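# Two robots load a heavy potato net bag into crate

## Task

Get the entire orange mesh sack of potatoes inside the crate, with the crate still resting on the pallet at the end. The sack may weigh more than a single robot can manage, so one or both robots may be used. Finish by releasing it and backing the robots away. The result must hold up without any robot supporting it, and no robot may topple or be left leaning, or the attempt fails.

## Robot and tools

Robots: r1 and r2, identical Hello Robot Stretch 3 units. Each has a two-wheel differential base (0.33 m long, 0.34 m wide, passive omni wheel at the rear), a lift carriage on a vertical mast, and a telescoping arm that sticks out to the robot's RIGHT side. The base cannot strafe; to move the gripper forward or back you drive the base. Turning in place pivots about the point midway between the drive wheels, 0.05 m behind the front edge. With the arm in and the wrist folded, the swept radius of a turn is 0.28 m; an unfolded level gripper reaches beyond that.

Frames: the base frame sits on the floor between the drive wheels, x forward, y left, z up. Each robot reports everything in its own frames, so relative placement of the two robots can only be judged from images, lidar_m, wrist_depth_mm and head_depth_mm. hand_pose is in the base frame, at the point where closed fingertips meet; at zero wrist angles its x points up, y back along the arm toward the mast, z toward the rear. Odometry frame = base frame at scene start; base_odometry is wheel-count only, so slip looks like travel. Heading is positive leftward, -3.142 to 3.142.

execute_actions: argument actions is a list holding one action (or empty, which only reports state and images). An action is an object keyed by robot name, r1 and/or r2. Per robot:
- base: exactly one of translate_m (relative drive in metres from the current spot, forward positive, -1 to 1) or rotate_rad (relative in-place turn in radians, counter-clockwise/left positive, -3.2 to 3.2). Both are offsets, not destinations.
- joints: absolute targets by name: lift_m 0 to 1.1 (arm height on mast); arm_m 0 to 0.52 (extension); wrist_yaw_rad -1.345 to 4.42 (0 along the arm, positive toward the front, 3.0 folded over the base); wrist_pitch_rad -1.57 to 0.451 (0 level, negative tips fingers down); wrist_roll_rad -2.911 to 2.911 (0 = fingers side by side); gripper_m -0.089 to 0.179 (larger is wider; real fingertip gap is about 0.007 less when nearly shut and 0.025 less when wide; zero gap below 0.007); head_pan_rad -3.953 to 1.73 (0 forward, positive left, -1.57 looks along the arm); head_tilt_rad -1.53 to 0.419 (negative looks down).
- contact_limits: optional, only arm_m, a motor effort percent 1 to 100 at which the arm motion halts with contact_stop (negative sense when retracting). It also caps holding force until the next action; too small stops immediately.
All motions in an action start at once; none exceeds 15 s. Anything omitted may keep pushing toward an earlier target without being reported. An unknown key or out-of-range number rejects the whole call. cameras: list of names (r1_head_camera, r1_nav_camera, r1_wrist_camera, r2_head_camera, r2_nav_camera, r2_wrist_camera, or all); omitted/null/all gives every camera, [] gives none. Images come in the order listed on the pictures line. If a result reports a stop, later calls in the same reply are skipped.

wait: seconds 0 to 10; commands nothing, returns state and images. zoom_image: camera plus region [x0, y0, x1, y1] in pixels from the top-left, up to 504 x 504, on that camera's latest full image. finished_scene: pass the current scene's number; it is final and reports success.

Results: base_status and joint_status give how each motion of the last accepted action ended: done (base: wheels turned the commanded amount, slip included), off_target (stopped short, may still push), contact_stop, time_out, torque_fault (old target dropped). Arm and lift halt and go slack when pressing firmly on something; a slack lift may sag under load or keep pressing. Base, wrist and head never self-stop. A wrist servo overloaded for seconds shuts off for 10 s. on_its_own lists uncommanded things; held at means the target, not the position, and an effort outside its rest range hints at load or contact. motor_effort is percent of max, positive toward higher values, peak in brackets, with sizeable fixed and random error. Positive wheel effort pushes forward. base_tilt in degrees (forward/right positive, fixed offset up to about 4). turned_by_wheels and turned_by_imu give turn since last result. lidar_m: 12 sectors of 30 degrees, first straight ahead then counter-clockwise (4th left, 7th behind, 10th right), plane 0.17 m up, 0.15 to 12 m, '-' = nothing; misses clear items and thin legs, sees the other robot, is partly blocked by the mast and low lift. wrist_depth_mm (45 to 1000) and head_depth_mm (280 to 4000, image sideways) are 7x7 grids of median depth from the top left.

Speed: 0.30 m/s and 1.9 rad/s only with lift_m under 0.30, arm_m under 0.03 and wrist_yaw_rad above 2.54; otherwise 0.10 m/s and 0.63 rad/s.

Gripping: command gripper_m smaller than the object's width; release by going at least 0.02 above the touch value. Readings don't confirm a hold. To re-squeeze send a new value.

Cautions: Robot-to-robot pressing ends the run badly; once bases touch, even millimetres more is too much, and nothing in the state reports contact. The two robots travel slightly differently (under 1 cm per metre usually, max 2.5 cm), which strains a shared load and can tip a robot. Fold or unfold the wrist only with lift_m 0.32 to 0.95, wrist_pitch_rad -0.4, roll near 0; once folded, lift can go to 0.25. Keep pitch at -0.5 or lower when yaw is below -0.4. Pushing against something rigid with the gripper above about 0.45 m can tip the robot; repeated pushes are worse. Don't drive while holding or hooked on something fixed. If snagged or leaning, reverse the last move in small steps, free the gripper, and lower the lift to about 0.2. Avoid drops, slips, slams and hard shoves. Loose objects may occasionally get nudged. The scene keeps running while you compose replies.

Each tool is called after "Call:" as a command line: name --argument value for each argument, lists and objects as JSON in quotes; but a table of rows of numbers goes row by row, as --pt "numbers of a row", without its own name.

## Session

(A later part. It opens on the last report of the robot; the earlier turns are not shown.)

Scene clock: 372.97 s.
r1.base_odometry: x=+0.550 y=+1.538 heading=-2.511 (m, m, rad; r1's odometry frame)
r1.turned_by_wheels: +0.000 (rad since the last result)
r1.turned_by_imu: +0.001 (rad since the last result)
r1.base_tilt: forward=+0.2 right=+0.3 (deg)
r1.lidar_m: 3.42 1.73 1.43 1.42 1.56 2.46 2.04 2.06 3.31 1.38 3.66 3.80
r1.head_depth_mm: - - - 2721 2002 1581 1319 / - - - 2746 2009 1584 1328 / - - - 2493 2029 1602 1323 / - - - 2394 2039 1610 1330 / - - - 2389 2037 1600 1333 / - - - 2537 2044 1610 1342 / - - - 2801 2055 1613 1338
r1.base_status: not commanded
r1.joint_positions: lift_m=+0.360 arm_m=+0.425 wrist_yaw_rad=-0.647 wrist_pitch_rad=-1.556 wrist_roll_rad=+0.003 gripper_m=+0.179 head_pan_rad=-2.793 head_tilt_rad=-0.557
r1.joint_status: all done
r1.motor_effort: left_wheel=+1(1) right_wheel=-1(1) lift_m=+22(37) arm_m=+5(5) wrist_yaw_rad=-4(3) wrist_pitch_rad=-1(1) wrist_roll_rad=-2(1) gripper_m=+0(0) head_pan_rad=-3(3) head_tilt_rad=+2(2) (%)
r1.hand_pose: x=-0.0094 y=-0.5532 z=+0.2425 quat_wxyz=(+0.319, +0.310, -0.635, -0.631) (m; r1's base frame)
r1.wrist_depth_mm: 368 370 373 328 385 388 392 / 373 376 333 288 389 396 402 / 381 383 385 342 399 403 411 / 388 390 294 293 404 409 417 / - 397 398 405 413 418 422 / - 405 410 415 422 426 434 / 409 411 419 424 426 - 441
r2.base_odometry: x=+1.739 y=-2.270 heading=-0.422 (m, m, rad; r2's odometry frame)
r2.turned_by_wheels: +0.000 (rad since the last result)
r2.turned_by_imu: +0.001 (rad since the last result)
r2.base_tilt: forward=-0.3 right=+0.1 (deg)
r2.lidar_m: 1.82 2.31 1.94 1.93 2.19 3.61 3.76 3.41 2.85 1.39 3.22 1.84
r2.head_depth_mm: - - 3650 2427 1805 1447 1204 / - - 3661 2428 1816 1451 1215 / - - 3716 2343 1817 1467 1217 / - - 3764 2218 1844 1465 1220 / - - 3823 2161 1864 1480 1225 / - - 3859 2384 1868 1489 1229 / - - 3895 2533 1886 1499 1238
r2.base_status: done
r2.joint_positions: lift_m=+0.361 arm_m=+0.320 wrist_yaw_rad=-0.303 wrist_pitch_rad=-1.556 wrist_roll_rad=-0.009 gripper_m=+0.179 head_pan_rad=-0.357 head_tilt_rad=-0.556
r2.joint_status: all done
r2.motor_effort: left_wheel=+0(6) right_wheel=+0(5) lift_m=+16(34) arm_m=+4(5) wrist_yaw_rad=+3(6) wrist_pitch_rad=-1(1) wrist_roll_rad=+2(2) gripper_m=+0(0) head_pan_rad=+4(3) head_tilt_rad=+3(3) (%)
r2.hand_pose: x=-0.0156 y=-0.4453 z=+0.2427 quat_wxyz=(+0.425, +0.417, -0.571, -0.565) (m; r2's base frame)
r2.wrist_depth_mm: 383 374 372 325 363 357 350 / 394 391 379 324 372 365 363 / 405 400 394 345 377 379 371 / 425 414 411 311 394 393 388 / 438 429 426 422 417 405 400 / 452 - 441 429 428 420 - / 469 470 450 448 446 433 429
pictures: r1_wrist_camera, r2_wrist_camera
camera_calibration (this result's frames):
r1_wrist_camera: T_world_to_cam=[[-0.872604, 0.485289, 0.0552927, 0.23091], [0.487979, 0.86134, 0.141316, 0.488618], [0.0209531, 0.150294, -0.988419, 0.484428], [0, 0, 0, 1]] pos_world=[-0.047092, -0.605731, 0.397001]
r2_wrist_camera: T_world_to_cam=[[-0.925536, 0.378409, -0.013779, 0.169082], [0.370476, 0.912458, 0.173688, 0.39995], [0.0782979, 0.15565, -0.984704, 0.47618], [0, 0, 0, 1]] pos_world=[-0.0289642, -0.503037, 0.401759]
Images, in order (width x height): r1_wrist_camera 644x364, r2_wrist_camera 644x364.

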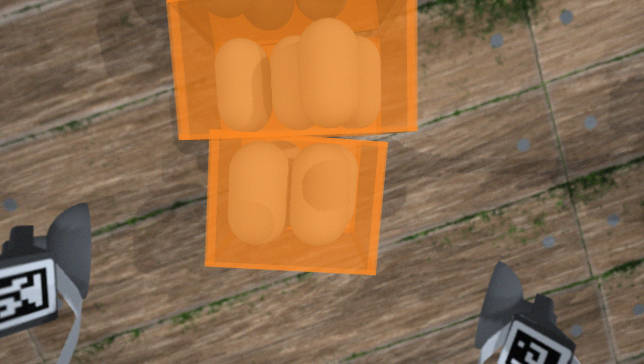

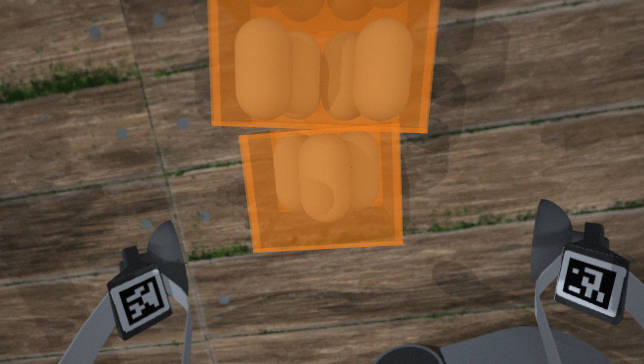

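Call:
execute_actions --actions '[{"r2":{"base":{"translate_m":0.015},"joints":{"lift_m":0.21}},"r1":{"joints":{"lift_m":0.205}}}]' --cameras '["r1_wrist_camera","r2_wrist_camera"]'

Scene clock: 378.80 s.
r1.base_odometry: x=+0.550 y=+1.538 heading=-2.511 (m, m, rad; r1's odometry frame)
r1.turned_by_wheels: +0.000 (rad since the last result)
r1.turned_by_imu: +0.001 (rad since the last result)
r1.base_tilt: forward=-0.1 right=+0.3 (deg)
r1.lidar_m: 3.44 1.73 1.43 1.42 1.56 2.45 2.04 2.05 3.33 1.38 3.63 3.82
r1.head_depth_mm: - - - 2776 2013 1591 1320 / - - - 2748 2019 1592 1330 / - - - 2485 2013 1595 1324 / - - - 2371 2010 1604 1325 / - - - 2402 2011 1605 1331 / - - - 2500 2048 1618 1331 / - - - 2809 2049 1617 1333
r1.base_status: not commanded
r1.joint_positions: lift_m=+0.206 arm_m=+0.425 wrist_yaw_rad=-0.648 wrist_pitch_rad=-1.557 wrist_roll_rad=+0.003 gripper_m=+0.179 head_pan_rad=-2.793 head_tilt_rad=-0.557
r1.joint_status: all done
r1.motor_effort: left_wheel=+2(2) right_wheel=-3(3) lift_m=+18(22) arm_m=+5(6) wrist_yaw_rad=-3(4) wrist_pitch_rad=-1(1) wrist_roll_rad=-2(1) gripper_m=+0(0) head_pan_rad=-4(3) head_tilt_rad=+1(2) (%)
r1.hand_pose: x=-0.0092 y=-0.5531 z=+0.0877 quat_wxyz=(+0.318, +0.310, -0.635, -0.632) (m; r1's base frame)
r1.wrist_depth_mm: 223 223 175 131 141 235 237 / 226 228 178 142 178 239 242 / 231 232 196 237 239 242 245 / 234 235 132 133 245 246 250 / - 239 130 131 250 253 255 / - 243 133 133 255 256 260 / 248 249 146 142 260 - 265
r2.base_odometry: x=+1.753 y=-2.276 heading=-0.422 (m, m, rad; r2's odometry frame)
r2.turned_by_wheels: +0.000 (rad since the last result)
r2.turned_by_imu: +0.001 (rad since the last result)
r2.base_tilt: forward=-0.3 right=-0.2 (deg)
r2.lidar_m: 1.82 2.30 1.93 1.93 2.17 3.60 3.77 3.44 2.85 1.53 3.25 1.82
r2.head_depth_mm: - - 3645 2411 1814 1443 1211 / - - 3648 2433 1817 1462 1211 / - - 3721 2313 1846 1475 1214 / - - 3795 2190 1844 1472 1223 / - - 3770 2173 1855 1484 1224 / - - 3853 2385 1873 1495 1231 / - - 3885 2547 1869 1496 1247
r2.base_status: done
r2.joint_positions: lift_m=+0.211 arm_m=+0.320 wrist_yaw_rad=-0.303 wrist_pitch_rad=-1.556 wrist_roll_rad=-0.009 gripper_m=+0.179 head_pan_rad=-0.357 head_tilt_rad=-0.556
r2.joint_status: all done
r2.motor_effort: left_wheel=+0(8) right_wheel=-1(3) lift_m=+15(16) arm_m=+4(4) wrist_yaw_rad=+4(5) wrist_pitch_rad=-1(1) wrist_roll_rad=+2(2) gripper_m=+0(0) head_pan_rad=+4(3) head_tilt_rad=+2(3) (%)
r2.hand_pose: x=-0.0156 y=-0.4453 z=+0.0927 quat_wxyz=(+0.425, +0.417, -0.571, -0.565) (m; r2's base frame)
r2.wrist_depth_mm: 240 238 137 180 145 139 225 / 249 246 145 188 153 228 229 / 260 254 252 241 242 240 238 / 268 263 256 153 193 248 243 / 277 271 266 159 204 255 249 / 283 - 277 274 270 265 - / 296 296 287 285 279 276 268
pictures: r1_wrist_camera, r2_wrist_camera
camera_calibration (this result's frames):
r1_wrist_camera: T_world_to_cam=[[-0.872263, 0.485919, 0.055136, 0.239913], [0.488554, 0.860831, 0.142423, 0.509878], [0.0217431, 0.151167, -0.988269, 0.331821], [0, 0, 0, 1]] pos_world=[-0.0470508, -0.605658, 0.242082]
r2_wrist_camera: T_world_to_cam=[[-0.925536, 0.378409, -0.013779, 0.167016], [0.370477, 0.912458, 0.173688, 0.426003], [0.078298, 0.15565, -0.984704, 0.328477], [0, 0, 0, 1]] pos_world=[-0.0289642, -0.503037, 0.251763]
Images, in order (width x height): r1_wrist_camera 644x364, r2_wrist_camera 644x364.

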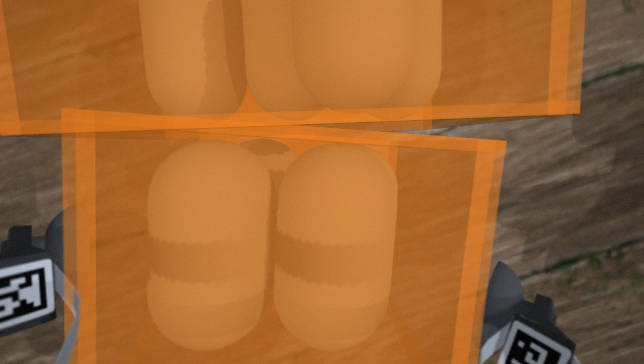

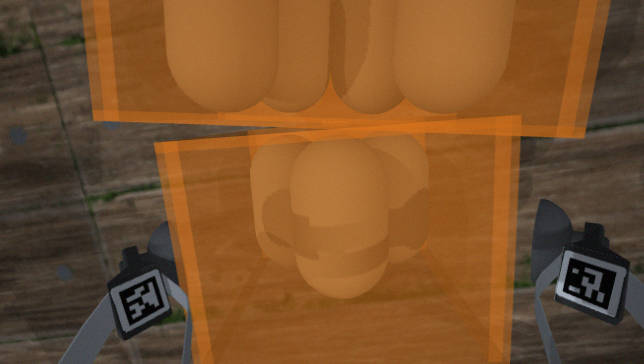

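Call:
execute_actions --actions '[{"r2":{"joints":{"gripper_m":0.04}},"r1":{"joints":{"gripper_m":0.04}}}]' --cameras '[]'

Call:
execute_actions --actions '[{"r2":{"joints":{"gripper_m":0.03,"lift_m":0.45,"head_pan_rad":-1.3,"head_tilt_rad":-0.9}},"r1":{"joints":{"gripper_m":0.03,"lift_m":0.445}}}]' --cameras '[]'

Call:
execute_actions --actions '[{"r2":{"base":{"translate_m":0.5},"joints":{"gripper_m":0.04,"lift_m":0.7}},"r1":{"base":{"translate_m":-0.5},"joints":{"gripper_m":0.04,"lift_m":0.695}}}]' --cameras '["r1_wrist_camera","r2_wrist_camera"]'

Scene clock: 387.00 s.
r1.base_odometry: x=+0.550 y=+1.538 heading=-2.511 (m, m, rad; r1's odometry frame)
r1.turned_by_wheels: +0.000 (rad since the last result)
r1.turned_by_imu: +0.001 (rad since the last result)
r1.base_tilt: forward=-0.1 right=+0.2 (deg)
r1.lidar_m: 3.43 1.72 1.43 1.42 1.57 2.45 2.04 2.05 3.31 1.38 3.65 3.81
r1.head_depth_mm: - - - 2746 1989 1590 1326 / - - - 2709 2014 1600 1312 / - - - 2491 2024 1604 1312 / - - - 2398 2016 1601 1320 / - - - 2392 2030 1604 1327 / - - - 2530 2048 1598 1332 / - - - 2798 2060 1625 1337
r1.base_status: not commanded
r1.joint_positions: lift_m=+0.206 arm_m=+0.425 wrist_yaw_rad=-0.649 wrist_pitch_rad=-1.561 wrist_roll_rad=+0.000 gripper_m=+0.046 head_pan_rad=-2.793 head_tilt_rad=-0.557
r1.joint_status: gripper_m off_target (ended at +0.046, target +0.040)
r1.motor_effort: left_wheel=+4(5) right_wheel=-5(7) lift_m=+19(19) arm_m=+3(5) wrist_yaw_rad=-1(3) wrist_pitch_rad=+0(0) wrist_roll_rad=+0(2) gripper_m=-100(100) head_pan_rad=-2(3) head_tilt_rad=+1(2) (%)
r1.hand_pose: x=-0.0086 y=-0.5524 z=+0.0878 quat_wxyz=(+0.318, +0.311, -0.635, -0.632) (m; r1's base frame)
r1.wrist_depth_mm: 224 224 175 132 140 235 237 / 228 228 181 143 178 240 241 / 232 234 195 239 240 244 247 / 237 236 132 134 245 249 251 / 240 139 131 132 250 252 256 / - 141 134 134 254 258 261 / 250 251 254 148 261 264 267
r2.base_odometry: x=+1.753 y=-2.276 heading=-0.422 (m, m, rad; r2's odometry frame)
r2.turned_by_wheels: +0.000 (rad since the last result)
r2.turned_by_imu: +0.001 (rad since the last result)
r2.base_tilt: forward=-0.4 right=+0.0 (deg)
r2.lidar_m: 1.81 2.30 1.94 1.93 2.18 3.61 3.77 3.41 2.85 0.89 3.23 1.82
r2.head_depth_mm: - - 3634 2391 1807 1449 1208 / - - 3712 2422 1824 1457 1220 / - - 3700 2304 1842 1466 1218 / - - 3697 2202 1847 1464 1223 / - - 3798 2168 1862 1474 1230 / - - 3843 2387 1868 1486 1233 / - - 3890 2542 1893 1494 1233
r2.base_status: not commanded
r2.joint_positions: lift_m=+0.211 arm_m=+0.320 wrist_yaw_rad=-0.303 wrist_pitch_rad=-1.560 wrist_roll_rad=-0.009 gripper_m=+0.042 head_pan_rad=-0.357 head_tilt_rad=-0.556
r2.joint_status: all done
r2.motor_effort: left_wheel=+4(4) right_wheel=-6(6) lift_m=+16(15) arm_m=+3(4) wrist_yaw_rad=+5(3) wrist_pitch_rad=+0(1) wrist_roll_rad=+2(2) gripper_m=-48(98) head_pan_rad=+4(3) head_tilt_rad=+3(2) (%)
r2.hand_pose: x=-0.0152 y=-0.4442 z=+0.0928 quat_wxyz=(+0.424, +0.418, -0.570, -0.566) (m; r2's base frame)
r2.wrist_depth_mm: 243 240 136 181 146 138 222 / 252 245 146 189 156 230 229 / 259 258 252 243 241 239 235 / 267 265 259 154 196 248 244 / 280 274 267 159 203 255 252 / 290 286 278 275 270 268 260 / 299 296 287 283 281 275 271
pictures: none
No camera images: the call's "cameras" was empty. Leave "cameras" out to get every camera's image.

Scene clock: 390.00 s.
r1.base_odometry: x=+0.550 y=+1.538 heading=-2.511 (m, m, rad; r1's odometry frame)
r1.turned_by_wheels: +0.000 (rad since the last result)
r1.turned_by_imu: +0.000 (rad since the last result)
r1.base_tilt: forward=+0.1 right=+0.2 (deg)
r1.lidar_m: 3.42 1.73 1.43 1.42 1.56 2.45 2.04 2.05 3.31 1.38 3.64 3.78
r1.head_depth_mm: - - - 2745 2011 1594 1304 / - - - 2731 2013 1576 1311 / - - - 2501 2031 1596 1325 / - - - 2384 2021 1605 1325 / - - - 2399 2029 1603 1328 / - - - 2516 2048 1601 1323 / - - - 2778 2055 1624 1329
r1.base_status: not commanded
r1.joint_positions: lift_m=+0.444 arm_m=+0.425 wrist_yaw_rad=-0.636 wrist_pitch_rad=-1.507 wrist_roll_rad=-0.030 gripper_m=+0.049 head_pan_rad=-2.793 head_tilt_rad=-0.557
r1.joint_status: gripper_m off_target (ended at +0.049, target +0.030); the others done
r1.on_its_own: gripper_m is held at +0.050, not at your +0.030, by its stall guard, which is still easing; wrist_yaw_rad is at rest, and its effort (-15) is outside its rest range (-12 to +12)
r1.motor_effort: left_wheel=+1(5) right_wheel=+1(7) lift_m=+61(63) arm_m=+0(3) wrist_yaw_rad=-15(14) wrist_pitch_rad=-15(16) wrist_roll_rad=+14(15) gripper_m=-7(100) head_pan_rad=-3(3) head_tilt_rad=+2(2) (%)
r1.hand_pose: x=-0.0170 y=-0.5636 z=+0.3255 quat_wxyz=(+0.348, +0.308, -0.636, -0.617) (m; r1's base frame)
r1.wrist_depth_mm: 452 460 462 176 478 482 494 / 454 460 215 168 480 489 495 / 462 466 209 208 483 493 502 / 465 470 149 152 494 505 510 / 468 473 138 143 499 508 516 / - 142 136 139 499 513 516 / 481 486 137 140 511 523 522
r2.base_odometry: x=+1.753 y=-2.276 heading=-0.422 (m, m, rad; r2's odometry frame)
r2.turned_by_wheels: +0.000 (rad since the last result)
r2.turned_by_imu: +0.000 (rad since the last result)
r2.base_tilt: forward=-0.3 right=+0.0 (deg)
r2.lidar_m: 1.82 2.30 1.94 1.92 2.18 3.59 3.78 3.43 2.85 1.39 3.24 1.82
r2.head_depth_mm: 2350 2249 1597 1173 1419 1231 1091 / 2538 2352 1701 1646 - 1231 1114 / 2671 2543 1995 1652 1393 1212 1110 / 2793 2524 1999 1656 1414 1235 1115 / 2931 2547 2006 1664 1420 1238 1099 / 2993 2542 2004 1676 1420 1231 1095 / 3098 2550 2025 1669 1423 1243 1103
r2.base_status: not commanded
r2.joint_positions: lift_m=+0.449 arm_m=+0.320 wrist_yaw_rad=-0.302 wrist_pitch_rad=-1.495 wrist_roll_rad=+0.000 gripper_m=+0.049 head_pan_rad=-1.293 head_tilt_rad=-0.889
r2.joint_status: gripper_m off_target (ended at +0.049, target +0.030); the others done
r2.on_its_own: gripper_m is held at +0.047, not at your +0.030, by its stall guard, which is still easing
r2.motor_effort: left_wheel=-2(6) right_wheel=+3(6) lift_m=+50(51) arm_m=-1(3) wrist_yaw_rad=+2(4) wrist_pitch_rad=-19(20) wrist_roll_rad=-1(2) gripper_m=-39(96) head_pan_rad=-3(35) head_tilt_rad=-5(25) (%)
r2.hand_pose: x=-0.0202 y=-0.4605 z=+0.3303 quat_wxyz=(+0.440, +0.397, -0.585, -0.554) (m; r2's base frame)
r2.wrist_depth_mm: 476 470 179 239 181 442 444 / 489 478 177 218 177 456 451 / 506 491 483 224 226 464 446 / 508 504 501 170 210 473 468 / 518 512 504 167 203 482 477 / 536 525 518 211 498 505 486 / 541 538 529 521 514 - 500
pictures: none
No camera images: the call's "cameras" was empty. Leave "cameras" out to get every camera's image.

Scene clock: 396.00 s.
r1.base_odometry: x=+0.954 y=+1.832 heading=-2.511 (m, m, rad; r1's odometry frame)
r1.turned_by_wheels: +0.000 (rad since the last result)
r1.turned_by_imu: +0.004 (rad since the last result)
r1.base_tilt: forward=+0.1 right=+0.3 (deg)
r1.lidar_m: 3.60 1.82 1.51 1.50 1.65 2.61 1.84 1.56 3.25 1.40 3.53 4.30
r1.head_depth_mm: 3813 - - 2742 2004 1589 1317 / 3963 - - 2730 2009 1591 1317 / - - - 2585 1938 1601 1317 / - - - 2285 1909 1602 1324 / - - - 2255 1920 1608 1322 / - - - 2271 1956 1608 1327 / - - - 2793 1999 1614 1335
r1.base_status: done
r1.joint_positions: lift_m=+0.694 arm_m=+0.425 wrist_yaw_rad=-0.635 wrist_pitch_rad=-1.482 wrist_roll_rad=-0.031 gripper_m=+0.078 head_pan_rad=-2.793 head_tilt_rad=-0.557
r1.joint_status: gripper_m off_target (ended at +0.078, target +0.040); the others done
r1.on_its_own: gripper_m is held at +0.076, not at your +0.040, by its stall guard, which is still easing; wrist_yaw_rad is at rest, and its effort (-15) is outside its rest range (-12 to +12); wrist_pitch_rad is at rest, and its effort (-21) is outside its rest range (-20 to +32)
r1.motor_effort: left_wheel=+2(3) right_wheel=+2(6) lift_m=+60(62) arm_m=-1(2) wrist_yaw_rad=-15(15) wrist_pitch_rad=-21(22) wrist_roll_rad=+15(15) gripper_m=-39(100) head_pan_rad=-3(3) head_tilt_rad=+2(2) (%)
r1.hand_pose: x=-0.0209 y=-0.5689 z=+0.5753 quat_wxyz=(+0.357, +0.300, -0.639, -0.612) (m; r1's base frame)
r1.wrist_depth_mm: 691 706 704 173 750 752 766 / 698 704 214 167 735 761 774 / 703 713 209 207 739 760 773 / 700 711 148 151 754 777 784 / 724 723 138 142 753 777 791 / - 141 136 139 767 776 790 / 724 729 138 139 769 794 791
r2.base_odometry: x=+2.209 y=-2.481 heading=-0.423 (m, m, rad; r2's odometry frame)
r2.turned_by_wheels: +0.000 (rad since the last result)
r2.turned_by_imu: -0.001 (rad since the last result)
r2.base_tilt: forward=-0.3 right=+0.0 (deg)
r2.lidar_m: 1.66 2.18 1.83 1.82 2.06 3.39 4.25 3.57 2.96 1.41 3.34 1.34
r2.head_depth_mm: 1174 1445 1940 - 1407 1243 - / 2661 2527 1759 - 1122 1230 1107 / 2756 2507 2010 1693 1330 1226 1113 / 2873 2528 2006 1661 1405 1231 1116 / 2998 2546 1993 1663 1419 1240 1097 / 3095 2536 2006 1663 1415 1239 1098 / 3194 2562 2030 1670 1417 1245 1095
r2.base_status: done
r2.joint_positions: lift_m=+0.699 arm_m=+0.320 wrist_yaw_rad=-0.302 wrist_pitch_rad=-1.472 wrist_roll_rad=+0.000 gripper_m=+0.073 head_pan_rad=-1.293 head_tilt_rad=-0.889
r2.joint_status: gripper_m off_target (ended at +0.073, target +0.040); the others done
r2.on_its_own: gripper_m is held at +0.072, not at your +0.040, by its stall guard, which is still easing; wrist_pitch_rad is at rest, and its effort (-26) is outside its rest range (-20 to +32)
r2.motor_effort: left_wheel=-3(3) right_wheel=+3(6) lift_m=+50(51) arm_m=-2(2) wrist_yaw_rad=+3(4) wrist_pitch_rad=-26(26) wrist_roll_rad=-1(1) gripper_m=-32(80) head_pan_rad=-3(2) head_tilt_rad=-5(5) (%)
r2.hand_pose: x=-0.0220 y=-0.4663 z=+0.5803 quat_wxyz=(+0.447, +0.391, -0.589, -0.549) (m; r2's base frame)
r2.wrist_depth_mm: 724 711 178 237 177 684 660 / 733 729 176 219 178 690 666 / 754 726 708 225 707 686 685 / 743 758 740 168 208 708 704 / 776 781 762 167 202 719 719 / 792 787 769 210 179 - 739 / 803 809 771 773 - - 736
pictures: r1_wrist_camera, r2_wrist_camera
camera_calibration (this result's frames):
r1_wrist_camera: T_world_to_cam=[[-0.891112, 0.448609, 0.0683335, 0.181345], [0.452799, 0.888953, 0.0688125, 0.517404], [-0.0298754, 0.092261, -0.995287, 0.785856], [0, 0, 0, 1]] pos_world=[-0.0492035, -0.613805, 0.734156]
r2_wrist_camera: T_world_to_cam=[[-0.923229, 0.383642, -0.0216176, 0.182774], [0.380309, 0.920348, 0.0912389, 0.414585], [0.0548988, 0.0760131, -0.995594, 0.781008], [0, 0, 0, 1]] pos_world=[-0.0318044, -0.511049, 0.743692]
Images, in order (width x height): r1_wrist_camera 644x364, r2_wrist_camera 644x364.

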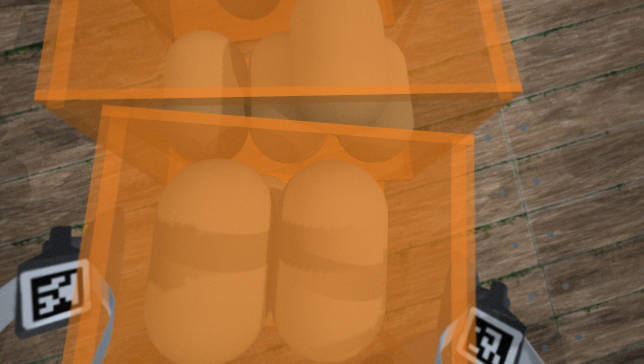

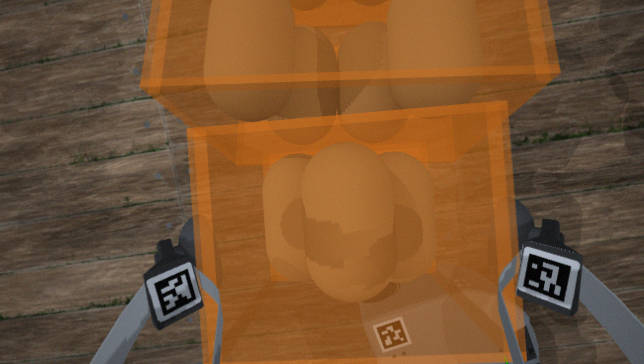

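Call:
execute_actions --actions '[{"r2":{"base":{"translate_m":0.4},"joints":{"gripper_m":0.03,"wrist_yaw_rad":-0.22}},"r1":{"base":{"translate_m":-0.44},"joints":{"gripper_m":0.03,"wrist_yaw_rad":-0.55}}}]' --cameras '[]'

Call:
execute_actions --actions '[{"r2":{"base":{"translate_m":0.4},"joints":{"gripper_m":0.04,"wrist_yaw_rad":-0.14}},"r1":{"base":{"translate_m":-0.44},"joints":{"gripper_m":0.04,"wrist_yaw_rad":-0.47}}}]' --cameras '[]'

Call:
execute_actions --actions '[{"r2":{"base":{"translate_m":0.3},"joints":{"gripper_m":0.03,"wrist_yaw_rad":-0.08}},"r1":{"base":{"translate_m":-0.33},"joints":{"gripper_m":0.03,"wrist_yaw_rad":-0.41}}}]' --cameras '["r1_head_camera","r2_head_camera","r2_wrist_camera"]'

Scene clock: 407.70 s.
r1.base_odometry: x=+1.310 y=+2.092 heading=-2.511 (m, m, rad; r1's odometry frame)
r1.turned_by_wheels: +0.000 (rad since the last result)
r1.turned_by_imu: +0.005 (rad since the last result)
r1.base_tilt: forward=+0.3 right=+0.3 (deg)
r1.lidar_m: 3.73 1.93 1.58 1.57 1.74 2.75 3.97 1.14 1.41 1.41 3.50 4.72
r1.head_depth_mm: 3414 3657 3888 2745 2020 1590 1312 / 3577 3854 - 2694 2013 1579 1314 / 3704 - - 2601 1949 1555 1321 / 3915 - - 2504 1834 1530 1308 / - - - 2529 1834 1542 1322 / - - - 2672 1842 1563 1332 / - - - 2818 1798 1582 1334
r1.base_status: done
r1.joint_positions: lift_m=+0.694 arm_m=+0.425 wrist_yaw_rad=-0.534 wrist_pitch_rad=-1.475 wrist_roll_rad=-0.032 gripper_m=+0.057 head_pan_rad=-2.793 head_tilt_rad=-0.557
r1.joint_status: gripper_m off_target (ended at +0.057, target +0.030); the others done
r1.on_its_own: gripper_m is held at +0.054, not at your +0.030, by its stall guard, which is still easing; wrist_yaw_rad is at rest, and its effort (-16) is outside its rest range (-12 to +12); wrist_pitch_rad is at rest, and its effort (-24) is outside its rest range (-20 to +32)
r1.motor_effort: left_wheel=+4(6) right_wheel=-1(4) lift_m=+60(61) arm_m=-2(2) wrist_yaw_rad=-16(17) wrist_pitch_rad=-24(29) wrist_roll_rad=+15(15) gripper_m=-50(100) head_pan_rad=-3(3) head_tilt_rad=+1(2) (%)
r1.hand_pose: x=-0.0219 y=-0.5706 z=+0.5753 quat_wxyz=(+0.389, +0.330, -0.624, -0.592) (m; r1's base frame)
r1.wrist_depth_mm: 696 708 709 177 738 756 767 / 704 716 217 170 745 764 773 / 708 711 212 209 748 766 779 / 710 724 149 152 751 768 781 / 714 722 139 143 750 784 789 / - 141 137 139 757 778 792 / 720 723 138 139 770 796 797
r2.base_odometry: x=+2.574 y=-2.645 heading=-0.423 (m, m, rad; r2's odometry frame)
r2.turned_by_wheels: +0.000 (rad since the last result)
r2.turned_by_imu: +0.001 (rad since the last result)
r2.base_tilt: forward=-0.2 right=+0.0 (deg)
r2.lidar_m: 3.89 2.08 1.74 1.74 1.96 3.22 4.64 3.64 3.06 1.42 1.25 0.96
r2.head_depth_mm: 1201 842 944 - 1409 1242 - / 2698 2429 1801 - 1324 1231 1114 / 2852 2521 1943 1694 1332 1232 1113 / 2968 2521 1999 1656 1417 1240 1119 / 3039 2540 1989 1663 1427 1244 1095 / 3092 2535 2010 1668 1417 1240 1098 / 3277 2531 2027 1625 1418 1243 1096
r2.base_status: done
r2.joint_positions: lift_m=+0.699 arm_m=+0.320 wrist_yaw_rad=-0.222 wrist_pitch_rad=-1.462 wrist_roll_rad=-0.002 gripper_m=+0.057 head_pan_rad=-1.293 head_tilt_rad=-0.889
r2.joint_status: gripper_m off_target (ended at +0.057, target +0.030); the others done
r2.on_its_own: gripper_m is held at +0.056, not at your +0.030, by its stall guard, which is still easing; wrist_pitch_rad is at rest, and its effort (-28) is outside its rest range (-20 to +32)
r2.motor_effort: left_wheel=+0(9) right_wheel=+1(11) lift_m=+50(51) arm_m=-3(3) wrist_yaw_rad=+3(13) wrist_pitch_rad=-28(30) wrist_roll_rad=+0(4) gripper_m=-39(98) head_pan_rad=-2(0) head_tilt_rad=-5(5) (%)
r2.hand_pose: x=-0.0224 y=-0.4688 z=+0.5803 quat_wxyz=(+0.471, +0.412, -0.575, -0.528) (m; r2's base frame)
r2.wrist_depth_mm: 726 724 181 253 178 682 671 / 743 723 178 222 180 684 680 / 750 746 730 225 713 695 667 / 785 745 732 168 207 731 702 / 790 782 740 169 203 724 693 / 812 794 756 210 209 748 700 / 767 798 787 774 - 739 721
pictures: none
No camera images: the call's "cameras" was empty. Leave "cameras" out to get every camera's image.

Scene clock: 413.10 s.
r1.base_odometry: x=+1.665 y=+2.351 heading=-2.511 (m, m, rad; r1's odometry frame)
r1.turned_by_wheels: +0.000 (rad since the last result)
r1.turned_by_imu: +0.004 (rad since the last result)
r1.base_tilt: forward=+0.2 right=+0.4 (deg)
r1.lidar_m: 3.89 2.01 1.66 1.65 1.83 2.90 3.54 0.75 0.85 1.42 3.41 5.12
r1.head_depth_mm: 3077 3316 3569 2718 2009 1596 1317 / 3148 3459 3722 2726 2003 1602 1321 / 3328 3545 3865 2773 1939 1561 1319 / 3538 3723 - 2763 1891 1482 1248 / 3606 3911 - 2736 1903 1398 1195 / 3832 - - 2779 1911 1453 1148 / 3894 - - 2817 1924 1460 1151
r1.base_status: done
r1.joint_positions: lift_m=+0.694 arm_m=+0.425 wrist_yaw_rad=-0.453 wrist_pitch_rad=-1.469 wrist_roll_rad=-0.034 gripper_m=+0.074 head_pan_rad=-2.793 head_tilt_rad=-0.557
r1.joint_status: gripper_m off_target (ended at +0.074, target +0.040); the others done
r1.on_its_own: gripper_m is held at +0.072, not at your +0.040, by its stall guard, which is still easing; wrist_yaw_rad is at rest, and its effort (-17) is outside its rest range (-12 to +12); wrist_pitch_rad is at rest, and its effort (-25) is outside its rest range (-20 to +32)
r1.motor_effort: left_wheel=+5(5) right_wheel=-3(6) lift_m=+61(61) arm_m=-3(3) wrist_yaw_rad=-17(16) wrist_pitch_rad=-25(29) wrist_roll_rad=+16(16) gripper_m=-42(100) head_pan_rad=-3(3) head_tilt_rad=+2(2) (%)
r1.hand_pose: x=-0.0225 y=-0.5719 z=+0.5753 quat_wxyz=(+0.415, +0.354, -0.611, -0.574) (m; r1's base frame)
r1.wrist_depth_mm: 708 709 717 176 742 750 575 / 703 723 216 170 747 752 620 / 694 709 212 209 746 762 640 / 700 718 149 152 766 766 653 / 707 719 139 143 751 775 767 / - 140 137 139 759 781 774 / 717 732 138 139 769 778 806
r2.base_odometry: x=+2.939 y=-2.809 heading=-0.423 (m, m, rad; r2's odometry frame)
r2.turned_by_wheels: +0.000 (rad since the last result)
r2.turned_by_imu: -0.001 (rad since the last result)
r2.base_tilt: forward=-0.3 right=+0.0 (deg)
r2.lidar_m: 3.69 1.99 1.66 1.66 1.86 3.06 5.07 3.75 3.15 1.43 0.64 0.64
r2.head_depth_mm: 2642 886 1994 - 1407 1245 - / 1216 2250 1741 - 1329 1234 1110 / 2928 2521 1857 1653 1332 1239 1113 / 2954 2545 2004 1655 1410 1235 1114 / 3110 2533 2004 1601 1422 1239 1096 / 3215 2545 2026 1426 1308 1224 1103 / 3294 2521 2011 1506 1280 1172 1097
r2.base_status: done
r2.joint_positions: lift_m=+0.699 arm_m=+0.320 wrist_yaw_rad=-0.141 wrist_pitch_rad=-1.456 wrist_roll_rad=-0.003 gripper_m=+0.070 head_pan_rad=-1.293 head_tilt_rad=-0.889
r2.joint_status: gripper_m off_target (ended at +0.070, target +0.040); the others done
r2.on_its_own: gripper_m is held at +0.068, not at your +0.040, by its stall guard, which is still easing; wrist_pitch_rad is at rest, and its effort (-30) is outside its rest range (-20 to +32)
r2.motor_effort: left_wheel=+1(5) right_wheel=-1(8) lift_m=+51(50) arm_m=-3(3) wrist_yaw_rad=+1(13) wrist_pitch_rad=-30(31) wrist_roll_rad=+0(3) gripper_m=-35(100) head_pan_rad=-2(2) head_tilt_rad=-4(4) (%)
r2.hand_pose: x=-0.0224 y=-0.4707 z=+0.5803 quat_wxyz=(+0.494, +0.433, -0.559, -0.506) (m; r2's base frame)
r2.wrist_depth_mm: 606 705 180 258 176 667 665 / 572 719 178 222 178 685 661 / 545 735 712 226 709 692 680 / 527 722 733 168 210 702 690 / 508 643 750 168 204 715 698 / 660 648 762 213 473 737 710 / 781 784 792 765 - 732 732
pictures: none
No camera images: the call's "cameras" was empty. Leave "cameras" out to get every camera's image.

Scene clock: 417.47 s.
r1.base_odometry: x=+1.932 y=+2.545 heading=-2.511 (m, m, rad; r1's odometry frame)
r1.turned_by_wheels: +0.000 (rad since the last result)
r1.turned_by_imu: +0.003 (rad since the last result)
r1.base_tilt: forward=+0.1 right=+0.5 (deg)
r1.lidar_m: 4.03 2.09 1.72 1.71 1.89 3.00 3.21 0.63 0.52 0.94 3.35 5.29
r1.head_depth_mm: 2770 2979 3272 2730 2012 1588 1311 / 2882 3131 3355 2696 2010 1583 1310 / 3006 3212 3516 2760 2016 1607 1321 / 3144 3424 3751 2773 1861 1486 1273 / 3252 3620 3830 2736 1898 1538 1235 / 3539 3816 - 2796 1892 1510 1179 / 3603 - - 2790 1917 1451 1202
r1.base_status: done
r1.joint_positions: lift_m=+0.694 arm_m=+0.425 wrist_yaw_rad=-0.392 wrist_pitch_rad=-1.463 wrist_roll_rad=-0.035 gripper_m=+0.056 head_pan_rad=-2.793 head_tilt_rad=-0.557
r1.joint_status: gripper_m off_target (ended at +0.056, target +0.030); the others done
r1.on_its_own: gripper_m is held at +0.054, not at your +0.030, by its stall guard, which is still easing; wrist_yaw_rad is at rest, and its effort (-19) is outside its rest range (-12 to +12); wrist_pitch_rad is at rest, and its effort (-26) is outside its rest range (-20 to +32)
r1.motor_effort: left_wheel=+6(7) right_wheel=-5(9) lift_m=+61(61) arm_m=-3(3) wrist_yaw_rad=-19(17) wrist_pitch_rad=-26(29) wrist_roll_rad=+17(17) gripper_m=-38(100) head_pan_rad=-3(3) head_tilt_rad=+2(2) (%)
r1.hand_pose: x=-0.0229 y=-0.5733 z=+0.5754 quat_wxyz=(+0.435, +0.371, -0.600, -0.560) (m; r1's base frame)
r1.wrist_depth_mm: 707 709 251 175 499 621 626 / 707 708 214 169 464 623 634 / 699 712 212 208 511 637 642 / 714 719 149 151 628 634 640 / 707 718 139 143 634 526 516 / - 140 137 139 759 645 646 / 717 730 139 140 768 675 797
r2.base_odometry: x=+3.212 y=-2.932 heading=-0.422 (m, m, rad; r2's odometry frame)
r2.turned_by_wheels: +0.000 (rad since the last result)
r2.turned_by_imu: +0.000 (rad since the last result)
r2.base_tilt: forward=-0.3 right=-0.1 (deg)
r2.lidar_m: 3.46 1.91 1.60 1.59 1.79 2.93 5.35 3.84 3.21 0.63 0.47 0.61
r2.head_depth_mm: 2682 2354 2051 - 1412 1246 - / 1202 902 1743 - 1328 1230 1106 / 2960 2541 1836 1336 1334 1235 1111 / 3027 2534 2008 1486 1327 1197 1117 / 3130 2566 1992 1491 1275 1136 1100 / 3269 2543 2027 1448 1287 1165 1095 / 3336 2545 2024 1507 1196 1175 1101
r2.base_status: done
r2.joint_positions: lift_m=+0.699 arm_m=+0.320 wrist_yaw_rad=-0.081 wrist_pitch_rad=-1.450 wrist_roll_rad=-0.004 gripper_m=+0.054 head_pan_rad=-1.293 head_tilt_rad=-0.889
r2.joint_status: gripper_m off_target (ended at +0.054, target +0.030); the others done
r2.on_its_own: gripper_m is held at +0.051, not at your +0.030, by its stall guard, which is still easing; wrist_pitch_rad is at rest, and its effort (-32) is outside its rest range (-20 to +32)
r2.motor_effort: left_wheel=+3(9) right_wheel=-3(6) lift_m=+51(50) arm_m=-4(3) wrist_yaw_rad=+1(10) wrist_pitch_rad=-32(32) wrist_roll_rad=+1(1) gripper_m=-41(98) head_pan_rad=-2(3) head_tilt_rad=-5(5) (%)
r2.hand_pose: x=-0.0222 y=-0.4721 z=+0.5804 quat_wxyz=(+0.511, +0.448, -0.546, -0.489) (m; r2's base frame)
r2.wrist_depth_mm: 608 596 180 254 174 685 666 / 612 604 177 220 179 681 667 / 625 621 482 224 699 690 678 / 613 623 577 167 208 725 676 / 580 640 613 168 203 712 698 / 670 664 770 212 758 745 724 / 826 783 795 766 - 735 740
pictures: r1_head_camera (sideways: a quarter turn clockwise sets it upright), r2_head_camera (sideways: a quarter turn clockwise sets it upright), r2_wrist_camera
camera_calibration (this result's frames):
r1_head_camera: T_world_to_cam=[[0.450248, 0.113711, -0.885633, 1.16917], [0.281488, -0.959358, 0.0199286, -0.025439], [-0.847373, -0.258268, -0.463958, 0.566903], [0, 0, 0, 1]] pos_world=[-0.0388794, -0.0109408, 1.29898]
r2_head_camera: T_world_to_cam=[[-0.151442, 0.76122, -0.630563, 0.838726], [0.976361, 0.214726, 0.0247265, -0.0389368], [0.15422, -0.611913, -0.775744, 0.968652], [0, 0, 0, 1]] pos_world=[0.0156487, -0.0373638, 1.28126]
r2_wrist_camera: T_world_to_cam=[[-0.985751, 0.166616, -0.0231089, 0.0818595], [0.164676, 0.983903, 0.0694003, 0.45794], [0.0343001, 0.0646059, -0.997321, 0.776717], [0, 0, 0, 1]] pos_world=[-0.0213603, -0.514388, 0.744747]
Images, in order (width x height): r1_head_camera 896x504, r2_head_camera 896x504, r2_wrist_camera 644x364.

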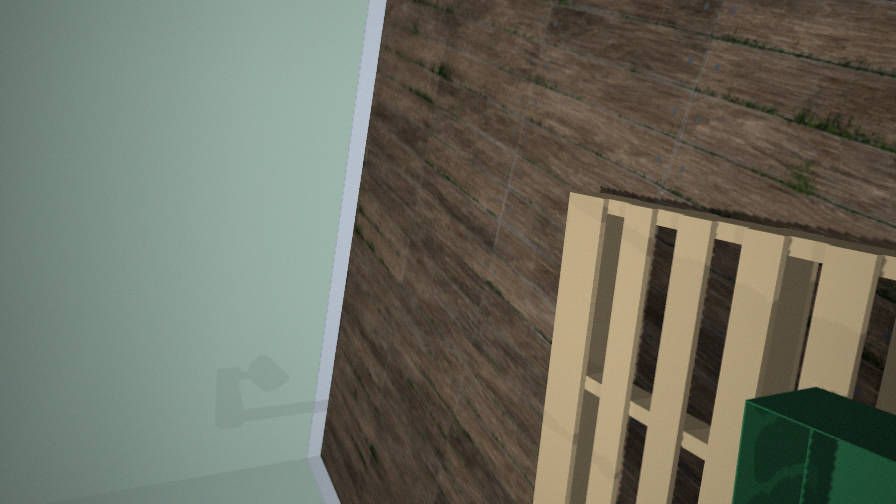

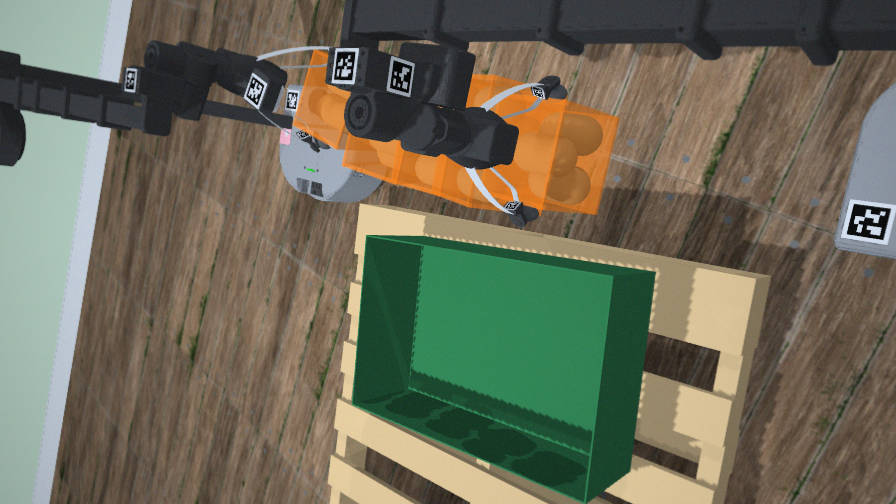

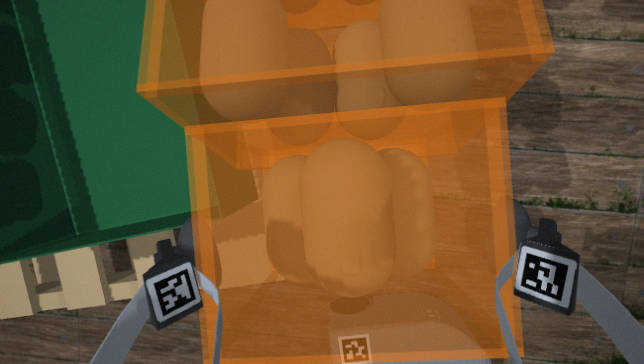

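Call:
execute_actions --actions '[{"r2":{"base":{"translate_m":0.38},"joints":{"gripper_m":0.04}},"r1":{"base":{"translate_m":-0.4},"joints":{"gripper_m":0.04,"wrist_yaw_rad":-0.35}}}]' --cameras '["r1_wrist_camera","r2_head_camera","r2_wrist_camera"]'

Scene clock: 426.93 s.
r1.base_odometry: x=+2.255 y=+2.781 heading=-2.511 (m, m, rad; r1's odometry frame)
r1.turned_by_wheels: +0.000 (rad since the last result)
r1.turned_by_imu: +0.005 (rad since the last result)
r1.base_tilt: forward=+0.0 right=+0.6 (deg)
r1.lidar_m: 4.16 2.17 1.79 1.78 1.98 2.85 2.84 3.15 0.47 0.44 3.26 5.16
r1.head_depth_mm: 2420 2625 2843 2751 2015 1593 1311 / 2526 2729 2978 2773 2017 1582 1316 / 2621 2858 3146 2744 1999 1597 1320 / 2763 2990 3274 2760 2021 1493 1261 / 2873 3172 3507 2808 2032 1488 1261 / 3038 3333 3678 2767 2034 1496 1240 / 3163 3445 3804 2827 2045 1502 1236
r1.base_status: done
r1.joint_positions: lift_m=+0.694 arm_m=+0.425 wrist_yaw_rad=-0.333 wrist_pitch_rad=-1.451 wrist_roll_rad=-0.033 gripper_m=+0.069 head_pan_rad=-2.793 head_tilt_rad=-0.557
r1.joint_status: gripper_m off_target (ended at +0.069, target +0.040); the others done
r1.on_its_own: gripper_m is held at +0.067, not at your +0.040, by its stall guard, which is still easing; wrist_yaw_rad is at rest, and its effort (-19) is outside its rest range (-12 to +12); wrist_pitch_rad is at rest, and its effort (-30) is outside its rest range (-20 to +32)
r1.motor_effort: left_wheel=+6(6) right_wheel=-6(10) lift_m=+61(60) arm_m=-4(4) wrist_yaw_rad=-19(19) wrist_pitch_rad=-30(30) wrist_roll_rad=+16(17) gripper_m=-40(100) head_pan_rad=-3(3) head_tilt_rad=+2(1) (%)
r1.hand_pose: x=-0.0238 y=-0.5765 z=+0.5754 quat_wxyz=(+0.454, +0.384, -0.592, -0.544) (m; r1's base frame)
r1.wrist_depth_mm: 705 572 253 174 499 630 647 / 707 458 214 168 464 631 655 / 708 707 211 207 508 641 649 / 701 718 148 150 619 634 660 / 702 147 139 143 621 552 659 / - 139 137 139 477 643 661 / 711 721 140 141 675 644 675
r2.base_odometry: x=+3.559 y=-3.088 heading=-0.422 (m, m, rad; r2's odometry frame)
r2.turned_by_wheels: +0.000 (rad since the last result)
r2.turned_by_imu: +0.000 (rad since the last result)
r2.base_tilt: forward=-0.3 right=+0.0 (deg)
r2.lidar_m: 3.09 1.83 1.52 1.52 1.70 2.78 5.71 3.98 0.46 0.43 0.44 3.09
r2.head_depth_mm: 2776 2423 2060 - 1159 1077 - / 1216 890 1774 - 1223 1075 1077 / 2947 2505 1759 1064 1197 1119 1093 / 3132 2540 1982 1472 1252 1114 1094 / 3185 2536 2001 1583 1340 1146 1096 / 3282 2551 2014 1566 1375 1168 1093 / 3467 2538 2025 1545 1338 1185 1097
r2.base_status: done
r2.joint_positions: lift_m=+0.699 arm_m=+0.320 wrist_yaw_rad=-0.077 wrist_pitch_rad=-1.442 wrist_roll_rad=-0.013 gripper_m=+0.066 head_pan_rad=-1.293 head_tilt_rad=-0.889
r2.joint_status: gripper_m off_target (ended at +0.066, target +0.040)
r2.on_its_own: gripper_m is held at +0.064, not at your +0.040, by its stall guard, which is still easing; wrist_pitch_rad is at rest, and its effort (-34) is outside its rest range (-20 to +32)
r2.motor_effort: left_wheel=+5(10) right_wheel=-5(6) lift_m=+51(50) arm_m=-4(4) wrist_yaw_rad=-4(3) wrist_pitch_rad=-34(34) wrist_roll_rad=+4(4) gripper_m=-36(98) head_pan_rad=-2(3) head_tilt_rad=-4(4) (%)
r2.hand_pose: x=-0.0223 y=-0.4743 z=+0.5804 quat_wxyz=(+0.517, +0.449, -0.545, -0.484) (m; r2's base frame)
r2.wrist_depth_mm: 613 596 181 261 173 676 675 / 626 623 175 219 180 675 680 / 624 629 485 223 581 693 668 / 628 628 546 167 207 697 685 / 658 628 499 167 203 718 708 / 656 656 672 213 733 723 717 / 790 789 780 750 - 728 739
pictures: r1_wrist_camera, r2_head_camera (sideways: a quarter turn clockwise sets it upright), r2_wrist_camera
camera_calibration (this result's frames):
r1_wrist_camera: T_world_to_cam=[[-0.983924, 0.162666, 0.0737133, 0.0119539], [0.165799, 0.985406, 0.0385542, 0.591625], [-0.0663661, 0.050156, -0.996534, 0.762125], [0, 0, 0, 1]] pos_world=[-0.0357499, -0.62316, 0.735792]
r2_head_camera: T_world_to_cam=[[-0.151437, 0.761221, -0.630563, 0.838726], [0.976363, 0.21472, 0.0247265, -0.0389368], [0.154216, -0.611914, -0.775744, 0.968652], [0, 0, 0, 1]] pos_world=[0.0156485, -0.0373638, 1.28126]
r2_wrist_camera: T_world_to_cam=[[-0.987866, 0.153646, -0.0226809, 0.0756439], [0.152028, 0.986486, 0.0610984, 0.465858], [0.0317619, 0.0569089, -0.997874, 0.773541], [0, 0, 0, 1]] pos_world=[-0.0206668, -0.515206, 0.745149]
Images, in order (width x height): r1_wrist_camera 644x364, r2_head_camera 896x504, r2_wrist_camera 644x364.

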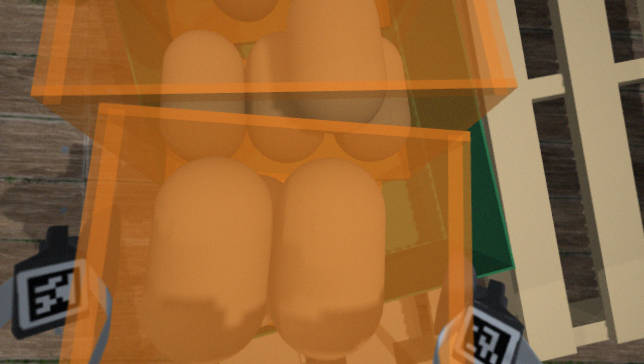

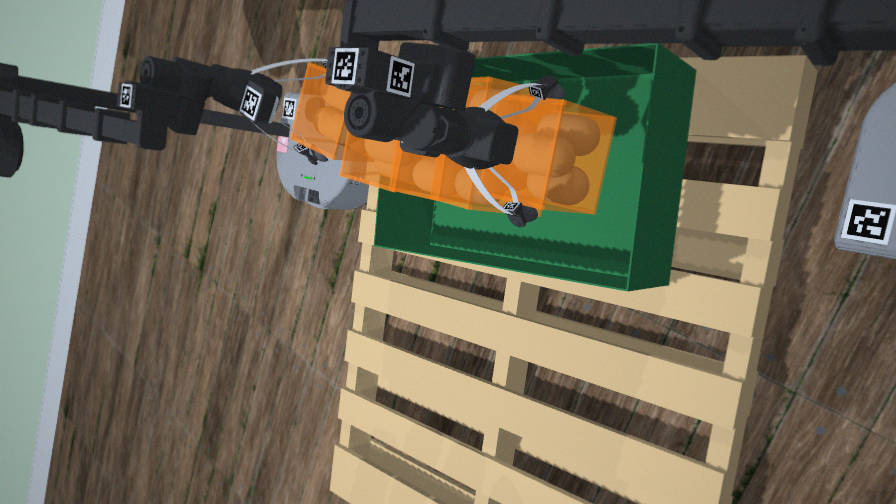

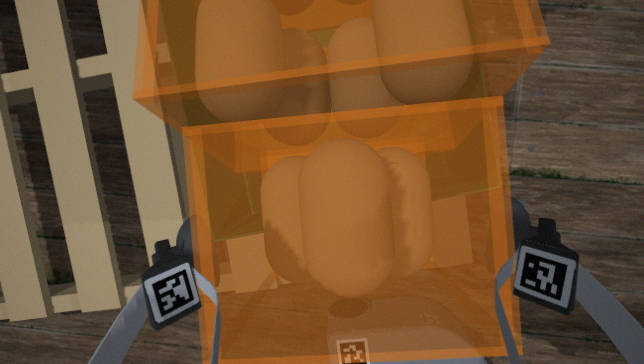

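Call:
execute_actions --actions '[{"r2":{"base":{"translate_m":0.025},"joints":{"gripper_m":0.03,"lift_m":0.6}},"r1":{"base":{"translate_m":-0.03},"joints":{"gripper_m":0.03,"lift_m":0.595}}}]' --cameras '["r1_wrist_camera","r2_wrist_camera"]'

Scene clock: 433.33 s.
r1.base_odometry: x=+2.279 y=+2.799 heading=-2.510 (m, m, rad; r1's odometry frame)
r1.turned_by_wheels: +0.000 (rad since the last result)
r1.turned_by_imu: +0.001 (rad since the last result)
r1.base_tilt: forward=+0.1 right=+0.3 (deg)
r1.lidar_m: 4.14 2.17 1.79 1.79 1.99 2.83 2.81 3.12 0.47 0.44 0.45 5.17
r1.head_depth_mm: 2379 2585 2826 2731 2025 1591 1318 / 2496 2681 2911 2733 2017 1587 1316 / 2646 2853 3066 2740 2016 1603 1318 / 2741 2999 3198 2780 2012 1483 1260 / 2902 3152 3463 2759 2054 1490 1269 / 3011 3303 3602 2759 2035 1503 1260 / 3144 3432 3799 2797 2046 1501 1237
r1.base_status: done
r1.joint_positions: lift_m=+0.595 arm_m=+0.425 wrist_yaw_rad=-0.332 wrist_pitch_rad=-1.452 wrist_roll_rad=-0.035 gripper_m=+0.033 head_pan_rad=-2.793 head_tilt_rad=-0.557
r1.joint_status: all done
r1.on_its_own: wrist_yaw_rad is at rest, and its effort (-19) is outside its rest range (-12 to +12); wrist_pitch_rad is at rest, and its effort (-30) is outside its rest range (-20 to +32)
r1.motor_effort: left_wheel=+7(7) right_wheel=-7(12) lift_m=+41(51) arm_m=-4(4) wrist_yaw_rad=-19(20) wrist_pitch_rad=-30(30) wrist_roll_rad=+17(17) gripper_m=-63(100) head_pan_rad=-3(3) head_tilt_rad=+1(2) (%)
r1.hand_pose: x=-0.0237 y=-0.5762 z=+0.4762 quat_wxyz=(+0.454, +0.385, -0.591, -0.544) (m; r1's base frame)
r1.wrist_depth_mm: 354 492 253 173 434 529 542 / 355 400 213 168 411 526 555 / 608 378 211 207 445 408 548 / 610 363 148 150 516 404 551 / 616 146 139 142 520 409 555 / - 138 137 139 429 372 555 / 615 315 140 141 367 589 547
r2.base_odometry: x=+3.582 y=-3.098 heading=-0.422 (m, m, rad; r2's odometry frame)
r2.turned_by_wheels: +0.000 (rad since the last result)
r2.turned_by_imu: +0.001 (rad since the last result)
r2.base_tilt: forward=-0.2 right=+0.0 (deg)
r2.lidar_m: 3.06 1.82 1.52 1.51 1.70 2.77 5.75 3.97 0.45 0.43 0.43 3.08
r2.head_depth_mm: 2772 2538 1997 1695 - - - / 1291 964 1150 - 1226 1093 1074 / 2985 2506 1796 1151 970 1094 1098 / 3146 2551 1994 1507 1260 1131 1094 / 3186 2545 1992 1578 1336 1163 1095 / 3287 2541 2017 1572 1341 1162 1094 / 3462 2556 2022 1546 1337 1176 1100
r2.base_status: done
r2.joint_positions: lift_m=+0.600 arm_m=+0.320 wrist_yaw_rad=-0.076 wrist_pitch_rad=-1.442 wrist_roll_rad=-0.015 gripper_m=+0.037 head_pan_rad=-1.293 head_tilt_rad=-0.889
r2.joint_status: gripper_m off_target (ended at +0.037, target +0.030); the others done
r2.on_its_own: gripper_m is held at +0.034, not at your +0.030, by its stall guard, which is still easing; wrist_pitch_rad is at rest, and its effort (-35) is outside its rest range (-20 to +32)
r2.motor_effort: left_wheel=+6(12) right_wheel=-5(6) lift_m=+26(43) arm_m=-4(4) wrist_yaw_rad=-5(6) wrist_pitch_rad=-35(35) wrist_roll_rad=+5(5) gripper_m=-47(98) head_pan_rad=-2(3) head_tilt_rad=-4(5) (%)
r2.hand_pose: x=-0.0223 y=-0.4744 z=+0.4815 quat_wxyz=(+0.517, +0.450, -0.544, -0.483) (m; r2's base frame)
r2.wrist_depth_mm: 524 503 180 482 172 351 591 / 542 518 176 218 179 384 593 / 544 524 410 223 496 412 599 / 558 527 426 166 207 404 612 / 565 542 390 168 205 512 622 / 554 643 537 214 515 623 608 / 688 670 668 663 - 634 637
pictures: r1_wrist_camera, r2_wrist_camera
camera_calibration (this result's frames):
r1_wrist_camera: T_world_to_cam=[[-0.984361, 0.16, 0.073714, 0.0177802], [0.163207, 0.985792, 0.0397259, 0.594771], [-0.0663106, 0.0511352, -0.996488, 0.663757], [0, 0, 0, 1]] pos_world=[-0.0355548, -0.623107, 0.636487]
r2_wrist_camera: T_world_to_cam=[[-0.988236, 0.151271, -0.0225064, 0.0721993], [0.14968, 0.986871, 0.0606807, 0.472346], [0.0313901, 0.0565981, -0.997903, 0.674729], [0, 0, 0, 1]] pos_world=[-0.0205305, -0.515255, 0.646277]
Images, in order (width x height): r1_wrist_camera 644x364, r2_wrist_camera 644x364.

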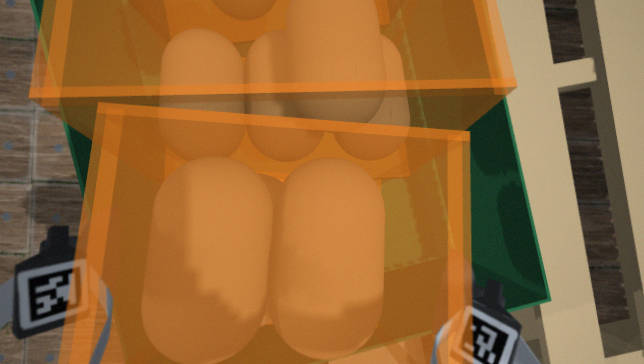

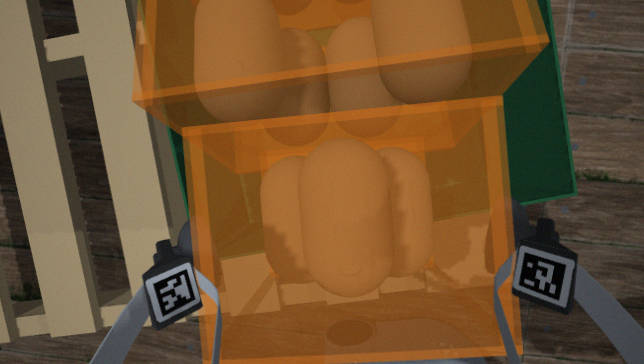

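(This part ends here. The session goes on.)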